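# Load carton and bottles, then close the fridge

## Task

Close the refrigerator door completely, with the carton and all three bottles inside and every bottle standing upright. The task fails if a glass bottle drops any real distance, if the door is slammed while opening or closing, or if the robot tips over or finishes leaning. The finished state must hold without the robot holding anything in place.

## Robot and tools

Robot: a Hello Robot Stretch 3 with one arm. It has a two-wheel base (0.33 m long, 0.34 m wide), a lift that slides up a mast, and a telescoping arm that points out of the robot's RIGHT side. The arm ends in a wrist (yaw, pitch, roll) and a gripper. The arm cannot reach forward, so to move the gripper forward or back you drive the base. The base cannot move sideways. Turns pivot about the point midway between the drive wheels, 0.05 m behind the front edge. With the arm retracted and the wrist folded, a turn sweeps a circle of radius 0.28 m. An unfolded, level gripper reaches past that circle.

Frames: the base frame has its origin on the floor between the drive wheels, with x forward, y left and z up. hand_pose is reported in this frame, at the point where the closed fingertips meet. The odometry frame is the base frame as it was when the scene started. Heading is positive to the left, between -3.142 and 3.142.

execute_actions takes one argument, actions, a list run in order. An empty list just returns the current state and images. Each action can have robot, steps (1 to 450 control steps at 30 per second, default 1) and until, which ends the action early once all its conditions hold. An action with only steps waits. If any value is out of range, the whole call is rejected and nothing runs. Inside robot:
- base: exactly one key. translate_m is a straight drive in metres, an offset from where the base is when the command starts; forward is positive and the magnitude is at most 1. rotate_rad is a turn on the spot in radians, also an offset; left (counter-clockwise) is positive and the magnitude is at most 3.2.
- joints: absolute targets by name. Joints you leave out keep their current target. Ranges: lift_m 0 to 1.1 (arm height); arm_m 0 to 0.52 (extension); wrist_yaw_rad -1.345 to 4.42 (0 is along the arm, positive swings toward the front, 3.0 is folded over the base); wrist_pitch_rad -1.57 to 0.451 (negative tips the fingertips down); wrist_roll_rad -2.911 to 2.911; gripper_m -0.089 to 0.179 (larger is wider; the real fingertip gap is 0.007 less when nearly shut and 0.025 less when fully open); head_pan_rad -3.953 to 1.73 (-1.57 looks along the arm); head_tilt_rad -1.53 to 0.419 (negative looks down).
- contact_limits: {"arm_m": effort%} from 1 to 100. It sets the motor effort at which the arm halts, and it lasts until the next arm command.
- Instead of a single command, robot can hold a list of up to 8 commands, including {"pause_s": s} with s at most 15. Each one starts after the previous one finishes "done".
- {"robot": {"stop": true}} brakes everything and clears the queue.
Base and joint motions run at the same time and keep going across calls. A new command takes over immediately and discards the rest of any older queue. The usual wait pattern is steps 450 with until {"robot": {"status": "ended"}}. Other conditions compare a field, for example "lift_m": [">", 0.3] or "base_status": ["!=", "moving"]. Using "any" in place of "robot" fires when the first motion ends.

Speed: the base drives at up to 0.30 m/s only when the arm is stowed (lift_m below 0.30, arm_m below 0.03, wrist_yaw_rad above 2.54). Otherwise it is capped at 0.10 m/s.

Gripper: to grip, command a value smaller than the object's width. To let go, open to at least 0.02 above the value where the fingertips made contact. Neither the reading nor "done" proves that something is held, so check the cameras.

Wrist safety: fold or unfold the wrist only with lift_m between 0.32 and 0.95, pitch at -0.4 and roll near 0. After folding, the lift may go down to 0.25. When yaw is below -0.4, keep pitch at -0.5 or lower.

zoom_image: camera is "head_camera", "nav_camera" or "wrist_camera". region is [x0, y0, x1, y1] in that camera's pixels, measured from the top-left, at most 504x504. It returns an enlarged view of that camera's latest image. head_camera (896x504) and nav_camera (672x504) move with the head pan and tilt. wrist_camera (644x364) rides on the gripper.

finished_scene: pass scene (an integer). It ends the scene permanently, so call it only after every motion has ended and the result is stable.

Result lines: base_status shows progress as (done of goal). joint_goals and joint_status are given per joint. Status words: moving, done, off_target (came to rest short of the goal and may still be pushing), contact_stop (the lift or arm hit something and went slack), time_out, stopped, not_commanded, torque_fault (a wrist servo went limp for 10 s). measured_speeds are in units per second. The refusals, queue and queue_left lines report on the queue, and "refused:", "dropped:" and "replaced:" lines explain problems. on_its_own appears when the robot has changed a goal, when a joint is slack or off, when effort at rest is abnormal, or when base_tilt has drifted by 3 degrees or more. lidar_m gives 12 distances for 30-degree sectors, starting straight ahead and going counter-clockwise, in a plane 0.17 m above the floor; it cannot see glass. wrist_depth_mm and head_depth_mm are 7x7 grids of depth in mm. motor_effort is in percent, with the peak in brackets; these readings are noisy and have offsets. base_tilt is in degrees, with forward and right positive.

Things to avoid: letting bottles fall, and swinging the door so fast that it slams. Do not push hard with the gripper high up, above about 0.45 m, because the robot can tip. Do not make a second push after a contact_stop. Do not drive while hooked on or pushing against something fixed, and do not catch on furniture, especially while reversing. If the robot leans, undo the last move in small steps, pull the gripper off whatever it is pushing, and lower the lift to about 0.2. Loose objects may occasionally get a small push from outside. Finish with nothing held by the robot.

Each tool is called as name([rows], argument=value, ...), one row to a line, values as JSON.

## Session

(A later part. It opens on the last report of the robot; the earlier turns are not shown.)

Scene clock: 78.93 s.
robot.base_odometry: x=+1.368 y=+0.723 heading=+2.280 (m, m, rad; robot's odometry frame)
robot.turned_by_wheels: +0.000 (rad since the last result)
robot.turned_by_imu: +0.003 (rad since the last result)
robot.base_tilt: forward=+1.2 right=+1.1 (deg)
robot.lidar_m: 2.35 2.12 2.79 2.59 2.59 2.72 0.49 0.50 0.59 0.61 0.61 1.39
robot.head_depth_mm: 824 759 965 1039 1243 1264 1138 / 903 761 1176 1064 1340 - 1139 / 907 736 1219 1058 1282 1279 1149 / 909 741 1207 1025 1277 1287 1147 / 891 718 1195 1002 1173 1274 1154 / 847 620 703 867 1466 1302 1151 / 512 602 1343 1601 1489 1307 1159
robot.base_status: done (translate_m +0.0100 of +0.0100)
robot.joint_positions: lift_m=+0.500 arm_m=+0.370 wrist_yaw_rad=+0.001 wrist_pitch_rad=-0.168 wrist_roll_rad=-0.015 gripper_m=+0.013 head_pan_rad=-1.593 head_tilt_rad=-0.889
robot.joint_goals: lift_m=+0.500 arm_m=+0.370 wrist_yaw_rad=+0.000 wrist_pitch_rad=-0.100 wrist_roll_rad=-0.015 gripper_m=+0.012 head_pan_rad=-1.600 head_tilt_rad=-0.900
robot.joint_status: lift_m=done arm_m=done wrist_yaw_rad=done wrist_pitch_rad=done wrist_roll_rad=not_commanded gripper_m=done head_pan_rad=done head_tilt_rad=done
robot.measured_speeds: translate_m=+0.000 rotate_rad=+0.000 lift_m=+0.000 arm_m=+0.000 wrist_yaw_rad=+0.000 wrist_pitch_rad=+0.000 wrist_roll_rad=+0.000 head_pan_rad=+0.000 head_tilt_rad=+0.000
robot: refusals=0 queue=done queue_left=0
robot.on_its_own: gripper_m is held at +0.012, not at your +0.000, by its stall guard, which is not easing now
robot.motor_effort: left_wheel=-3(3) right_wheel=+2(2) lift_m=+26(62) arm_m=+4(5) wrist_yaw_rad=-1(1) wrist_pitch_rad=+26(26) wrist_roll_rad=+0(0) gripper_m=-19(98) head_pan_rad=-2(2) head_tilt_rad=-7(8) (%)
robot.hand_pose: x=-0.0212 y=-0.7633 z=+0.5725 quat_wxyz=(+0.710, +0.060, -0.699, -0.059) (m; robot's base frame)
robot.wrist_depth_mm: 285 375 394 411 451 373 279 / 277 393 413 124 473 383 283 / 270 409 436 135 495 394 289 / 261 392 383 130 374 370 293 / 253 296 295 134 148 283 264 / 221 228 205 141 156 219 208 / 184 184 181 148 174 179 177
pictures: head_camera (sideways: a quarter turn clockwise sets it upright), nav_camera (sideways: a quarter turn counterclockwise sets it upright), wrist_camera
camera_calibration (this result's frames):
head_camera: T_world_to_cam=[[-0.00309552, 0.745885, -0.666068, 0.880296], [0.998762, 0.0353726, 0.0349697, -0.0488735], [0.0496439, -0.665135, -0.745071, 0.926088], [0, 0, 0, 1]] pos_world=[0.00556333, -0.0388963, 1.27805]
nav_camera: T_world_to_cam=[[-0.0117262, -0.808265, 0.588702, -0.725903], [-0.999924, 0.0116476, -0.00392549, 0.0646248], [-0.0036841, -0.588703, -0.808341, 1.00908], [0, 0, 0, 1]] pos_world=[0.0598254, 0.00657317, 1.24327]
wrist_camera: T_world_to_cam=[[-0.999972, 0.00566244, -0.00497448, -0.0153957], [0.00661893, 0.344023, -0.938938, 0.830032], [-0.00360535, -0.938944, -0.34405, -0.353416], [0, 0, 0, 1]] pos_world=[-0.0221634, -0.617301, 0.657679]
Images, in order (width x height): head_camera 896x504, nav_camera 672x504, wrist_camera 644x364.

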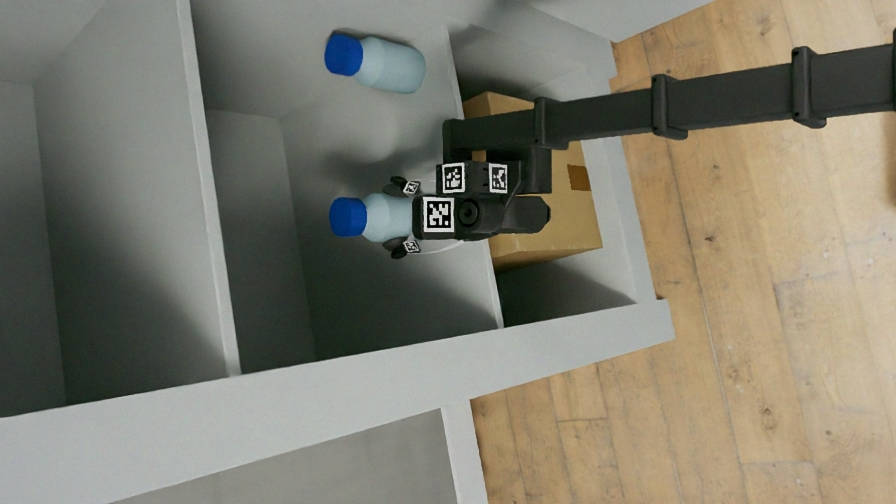

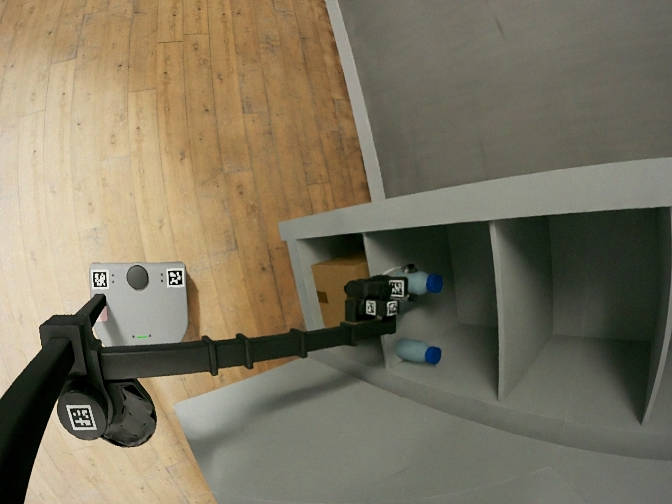

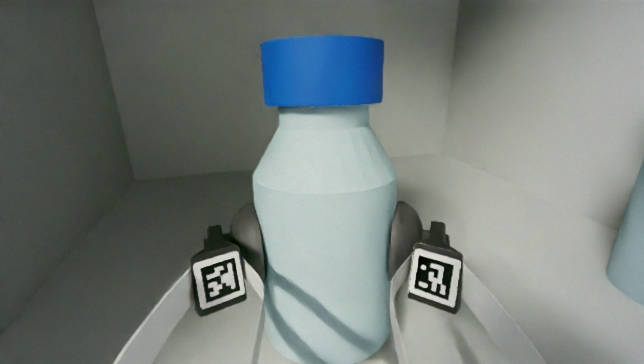

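execute_actions([
  {"robot":[{"joints":{"lift_m":0.494}},{"joints":{"gripper_m":0.15}},{"joints":{"arm_m":0,"wrist_pitch_rad":-0.1}},{"joints":{"wrist_pitch_rad":-0.4,"gripper_m":0,"lift_m":0.35}},{"joints":{"wrist_yaw_rad":3.0},"base":{"rotate_rad":1.57}},{"joints":{"lift_m":0.28},"base":{"translate_m":0.28}},{"base":{"rotate_rad":-1.57},"joints":{"head_pan_rad":-1.0}},{"base":{"translate_m":-0.84}}],"steps":450,"until":{"robot":{"status":"ended"}}},
  {"steps":450,"until":{"robot":{"status":"ended"}}},
  {"robot":[{"joints":{"lift_m":0.34}},{"joints":{"wrist_yaw_rad":0.0}},{"joints":{"arm_m":0.15}}],"steps":450,"until":{"robot":{"status":"ended"}}},
])

Scene clock: 106.87 s.
robot.base_odometry: x=+1.703 y=-0.097 heading=+2.280 (m, m, rad; robot's odometry frame)
robot.turned_by_wheels: +0.000 (rad since the last result)
robot.turned_by_imu: +0.008 (rad since the last result)
robot.base_tilt: forward=+1.3 right=+1.0 (deg)
robot.lidar_m: 3.11 2.70 2.41 2.13 2.13 1.86 1.65 1.65 1.85 1.63 0.47 1.31
robot.head_depth_mm: 1427 1626 1862 1698 1460 1326 - / 850 1286 1829 1709 1462 1283 1143 / 531 647 861 1117 1406 1288 1143 / 457 521 590 722 909 1222 1152 / 402 465 552 717 1423 1297 1149 / 442 1340 1635 1720 1476 1305 1159 / 1208 2125 2084 1739 1502 1301 1156
robot.base_status: done (translate_m -0.8400 of -0.8400)
robot.joint_positions: lift_m=+0.339 arm_m=+0.150 wrist_yaw_rad=+0.002 wrist_pitch_rad=-0.416 wrist_roll_rad=-0.015 gripper_m=+0.000 head_pan_rad=-1.007 head_tilt_rad=-0.889
robot.joint_goals: lift_m=+0.340 arm_m=+0.150 wrist_yaw_rad=+0.000 wrist_pitch_rad=-0.400 wrist_roll_rad=-0.015 gripper_m=+0.000 head_pan_rad=-1.000 head_tilt_rad=-0.900
robot.joint_status: lift_m=done arm_m=done wrist_yaw_rad=done wrist_pitch_rad=done wrist_roll_rad=not_commanded gripper_m=done head_pan_rad=done head_tilt_rad=done
robot.measured_speeds: translate_m=+0.000 rotate_rad=+0.000 lift_m=+0.000 arm_m=+0.000 wrist_yaw_rad=+0.000 wrist_pitch_rad=+0.000 wrist_roll_rad=+0.000 head_pan_rad=+0.000 head_tilt_rad=+0.000
robot: refusals=0 queue=done queue_left=0
robot.motor_effort: left_wheel=+3(15) right_wheel=-1(7) lift_m=+55(58) arm_m=+4(4) wrist_yaw_rad=-1(4) wrist_pitch_rad=+6(26) wrist_roll_rad=+0(0) gripper_m=-3(82) head_pan_rad=+3(26) head_tilt_rad=-7(7) (%)
robot.hand_pose: x=-0.0211 y=-0.5194 z=+0.3526 quat_wxyz=(+0.697, +0.148, -0.686, -0.145) (m; robot's base frame)
robot.wrist_depth_mm: 595 - - - - - - / 522 - - - - - - / 507 938 - - - - - / 482 802 855 839 818 830 787 / 462 660 687 - 673 674 657 / 452 580 577 - 580 570 550 / 444 506 494 488 492 487 483
pictures: head_camera (sideways: a quarter turn clockwise sets it upright), nav_camera (sideways: a quarter turn counterclockwise sets it upright), wrist_camera
camera_calibration (this result's frames):
head_camera: T_world_to_cam=[[-0.415371, 0.619561, -0.666041, 0.882776], [0.812303, 0.582187, 0.0349718, -0.0477388], [0.409427, -0.526501, -0.745095, 0.923924], [0, 0, 0, 1]] pos_world=[0.0271782, -0.0326934, 1.27805]
nav_camera: T_world_to_cam=[[0.437547, -0.679718, 0.588673, -0.728606], [-0.839292, -0.543667, -0.00392588, 0.0636454], [0.322711, -0.49235, -0.808362, 1.00711], [0, 0, 0, 1]] pos_world=[0.0472096, 0.0352088, 1.24327]
wrist_camera: T_world_to_cam=[[-0.999977, 0.00601485, -0.00311885, -0.0182255], [0.0059681, 0.564048, -0.825721, 0.613953], [-0.00320741, -0.82572, -0.564071, -0.0636076], [0, 0, 0, 1]] pos_world=[-0.0220933, -0.398711, 0.471017]
Images, in order (width x height): head_camera 896x504, nav_camera 672x504, wrist_camera 644x364.

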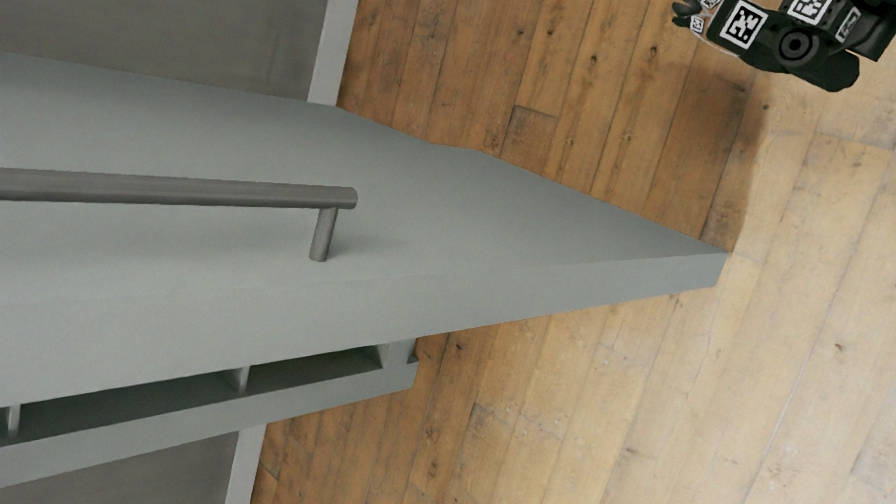

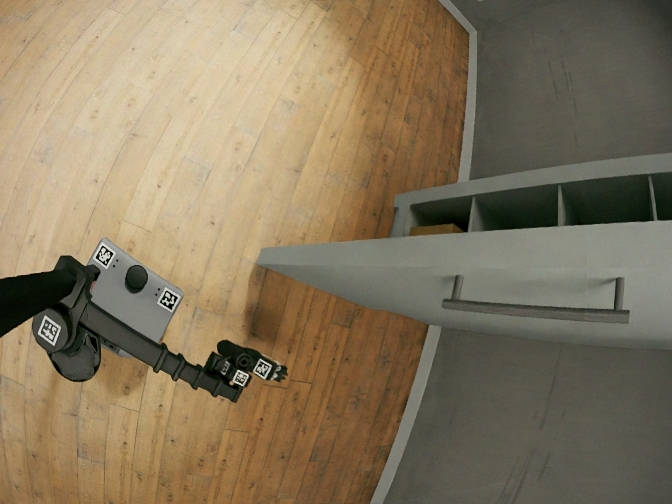

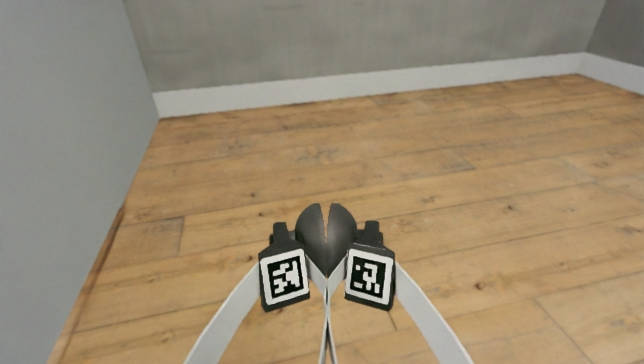

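execute_actions([
  {"robot":[{"base":{"translate_m":0.24}},{"base":{"translate_m":0.62}},{"joints":{"arm_m":0.22,"head_pan_rad":-1.4}},{"joints":{"arm_m":0.29}},{"joints":{"arm_m":0.35}},{"joints":{"arm_m":0.4}},{"pause_s":1}],"steps":450,"until":{"robot":{"status":"ended"}}},
  {"steps":300,"until":{"robot":{"status":"ended"}}},
])

Scene clock: 124.77 s.
robot.base_odometry: x=+1.143 y=+0.556 heading=+2.280 (m, m, rad; robot's odometry frame)
robot.turned_by_wheels: +0.000 (rad since the last result)
robot.turned_by_imu: +0.009 (rad since the last result)
robot.base_tilt: forward=+1.2 right=+1.0 (deg)
robot.lidar_m: 2.28 1.95 2.58 2.32 2.32 2.77 2.48 2.50 0.92 0.82 1.45 1.72
robot.head_depth_mm: 722 829 978 1188 1407 1281 1139 / 722 831 975 1185 1382 1283 1143 / 707 834 977 1186 1410 1288 1141 / 1266 1440 1695 1641 1479 1288 1149 / 1310 1505 1776 1729 1477 1303 1149 / 1310 1494 1770 1726 1482 1288 1152 / 1299 1506 1760 1733 1494 1301 1160
robot.base_status: done (translate_m +0.6200 of +0.6200)
robot.joint_positions: lift_m=+0.339 arm_m=+0.400 wrist_yaw_rad=-0.002 wrist_pitch_rad=-0.419 wrist_roll_rad=-0.015 gripper_m=+0.000 head_pan_rad=-1.393 head_tilt_rad=-0.890
robot.joint_goals: lift_m=+0.340 arm_m=+0.400 wrist_yaw_rad=+0.000 wrist_pitch_rad=-0.400 wrist_roll_rad=-0.015 gripper_m=+0.000 head_pan_rad=-1.400 head_tilt_rad=-0.900
robot.joint_status: lift_m=done arm_m=done wrist_yaw_rad=done wrist_pitch_rad=done wrist_roll_rad=not_commanded gripper_m=done head_pan_rad=done head_tilt_rad=done
robot.measured_speeds: translate_m=+0.000 rotate_rad=+0.000 lift_m=+0.000 arm_m=+0.000 wrist_yaw_rad=+0.000 wrist_pitch_rad=+0.000 wrist_roll_rad=+0.000 head_pan_rad=+0.000 head_tilt_rad=+0.000
robot: refusals=0 queue=done queue_left=0
robot.motor_effort: left_wheel=+1(14) right_wheel=-1(19) lift_m=+54(54) arm_m=+4(5) wrist_yaw_rad=+2(17) wrist_pitch_rad=+7(9) wrist_roll_rad=+0(0) gripper_m=-2(3) head_pan_rad=-2(19) head_tilt_rad=-7(7) (%)
robot.hand_pose: x=-0.0221 y=-0.7690 z=+0.3519 quat_wxyz=(+0.697, +0.148, -0.686, -0.147) (m; robot's base frame)
robot.wrist_depth_mm: 150 156 166 177 188 203 217 / 161 170 179 192 207 223 240 / 175 184 196 212 228 248 272 / 191 201 217 234 254 280 314 / 208 223 241 - 292 322 366 / 538 248 266 - 343 385 446 / 501 285 316 350 395 465 486
pictures: head_camera (sideways: a quarter turn clockwise sets it upright), nav_camera (sideways: a quarter turn counterclockwise sets it upright), wrist_camera
camera_calibration (this result's frames):
head_camera: T_world_to_cam=[[-0.15145, 0.73076, -0.665622, 0.880619], [0.971778, 0.233285, 0.0350042, -0.0487538], [0.180859, -0.641535, -0.745468, 0.925804], [0, 0, 0, 1]] pos_world=[0.0133074, -0.038212, 1.27802]
nav_camera: T_world_to_cam=[[0.149323, -0.794797, 0.588218, -0.726255], [-0.982266, -0.187453, -0.00393188, 0.0645254], [0.113388, -0.577199, -0.808693, 1.00882], [0, 0, 0, 1]] pos_world=[0.0574386, 0.0171616, 1.24328]
wrist_camera: T_world_to_cam=[[-0.999941, 0.0104022, -0.00297399, -0.0143972], [0.00834458, 0.566576, -0.823967, 0.755572], [-0.00688605, -0.823944, -0.56663, -0.267917], [0, 0, 0, 1]] pos_world=[-0.0225462, -0.648688, 0.470714]
Images, in order (width x height): head_camera 896x504, nav_camera 672x504, wrist_camera 644x364.

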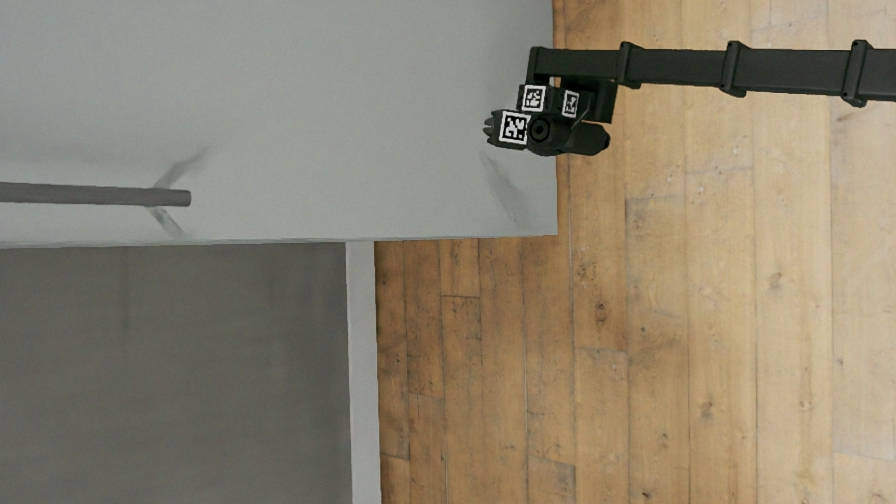

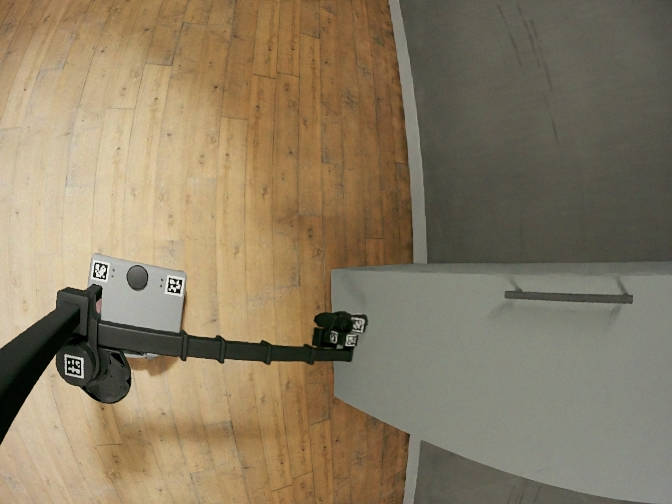

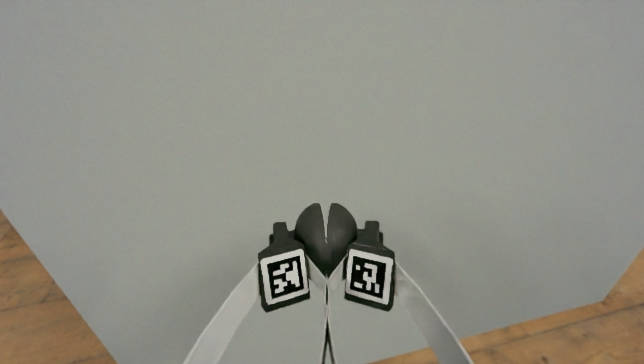

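The door is parallel to the back wall, so it's shut.

finished_scene(scene=2)

The scene is finished: the task was done.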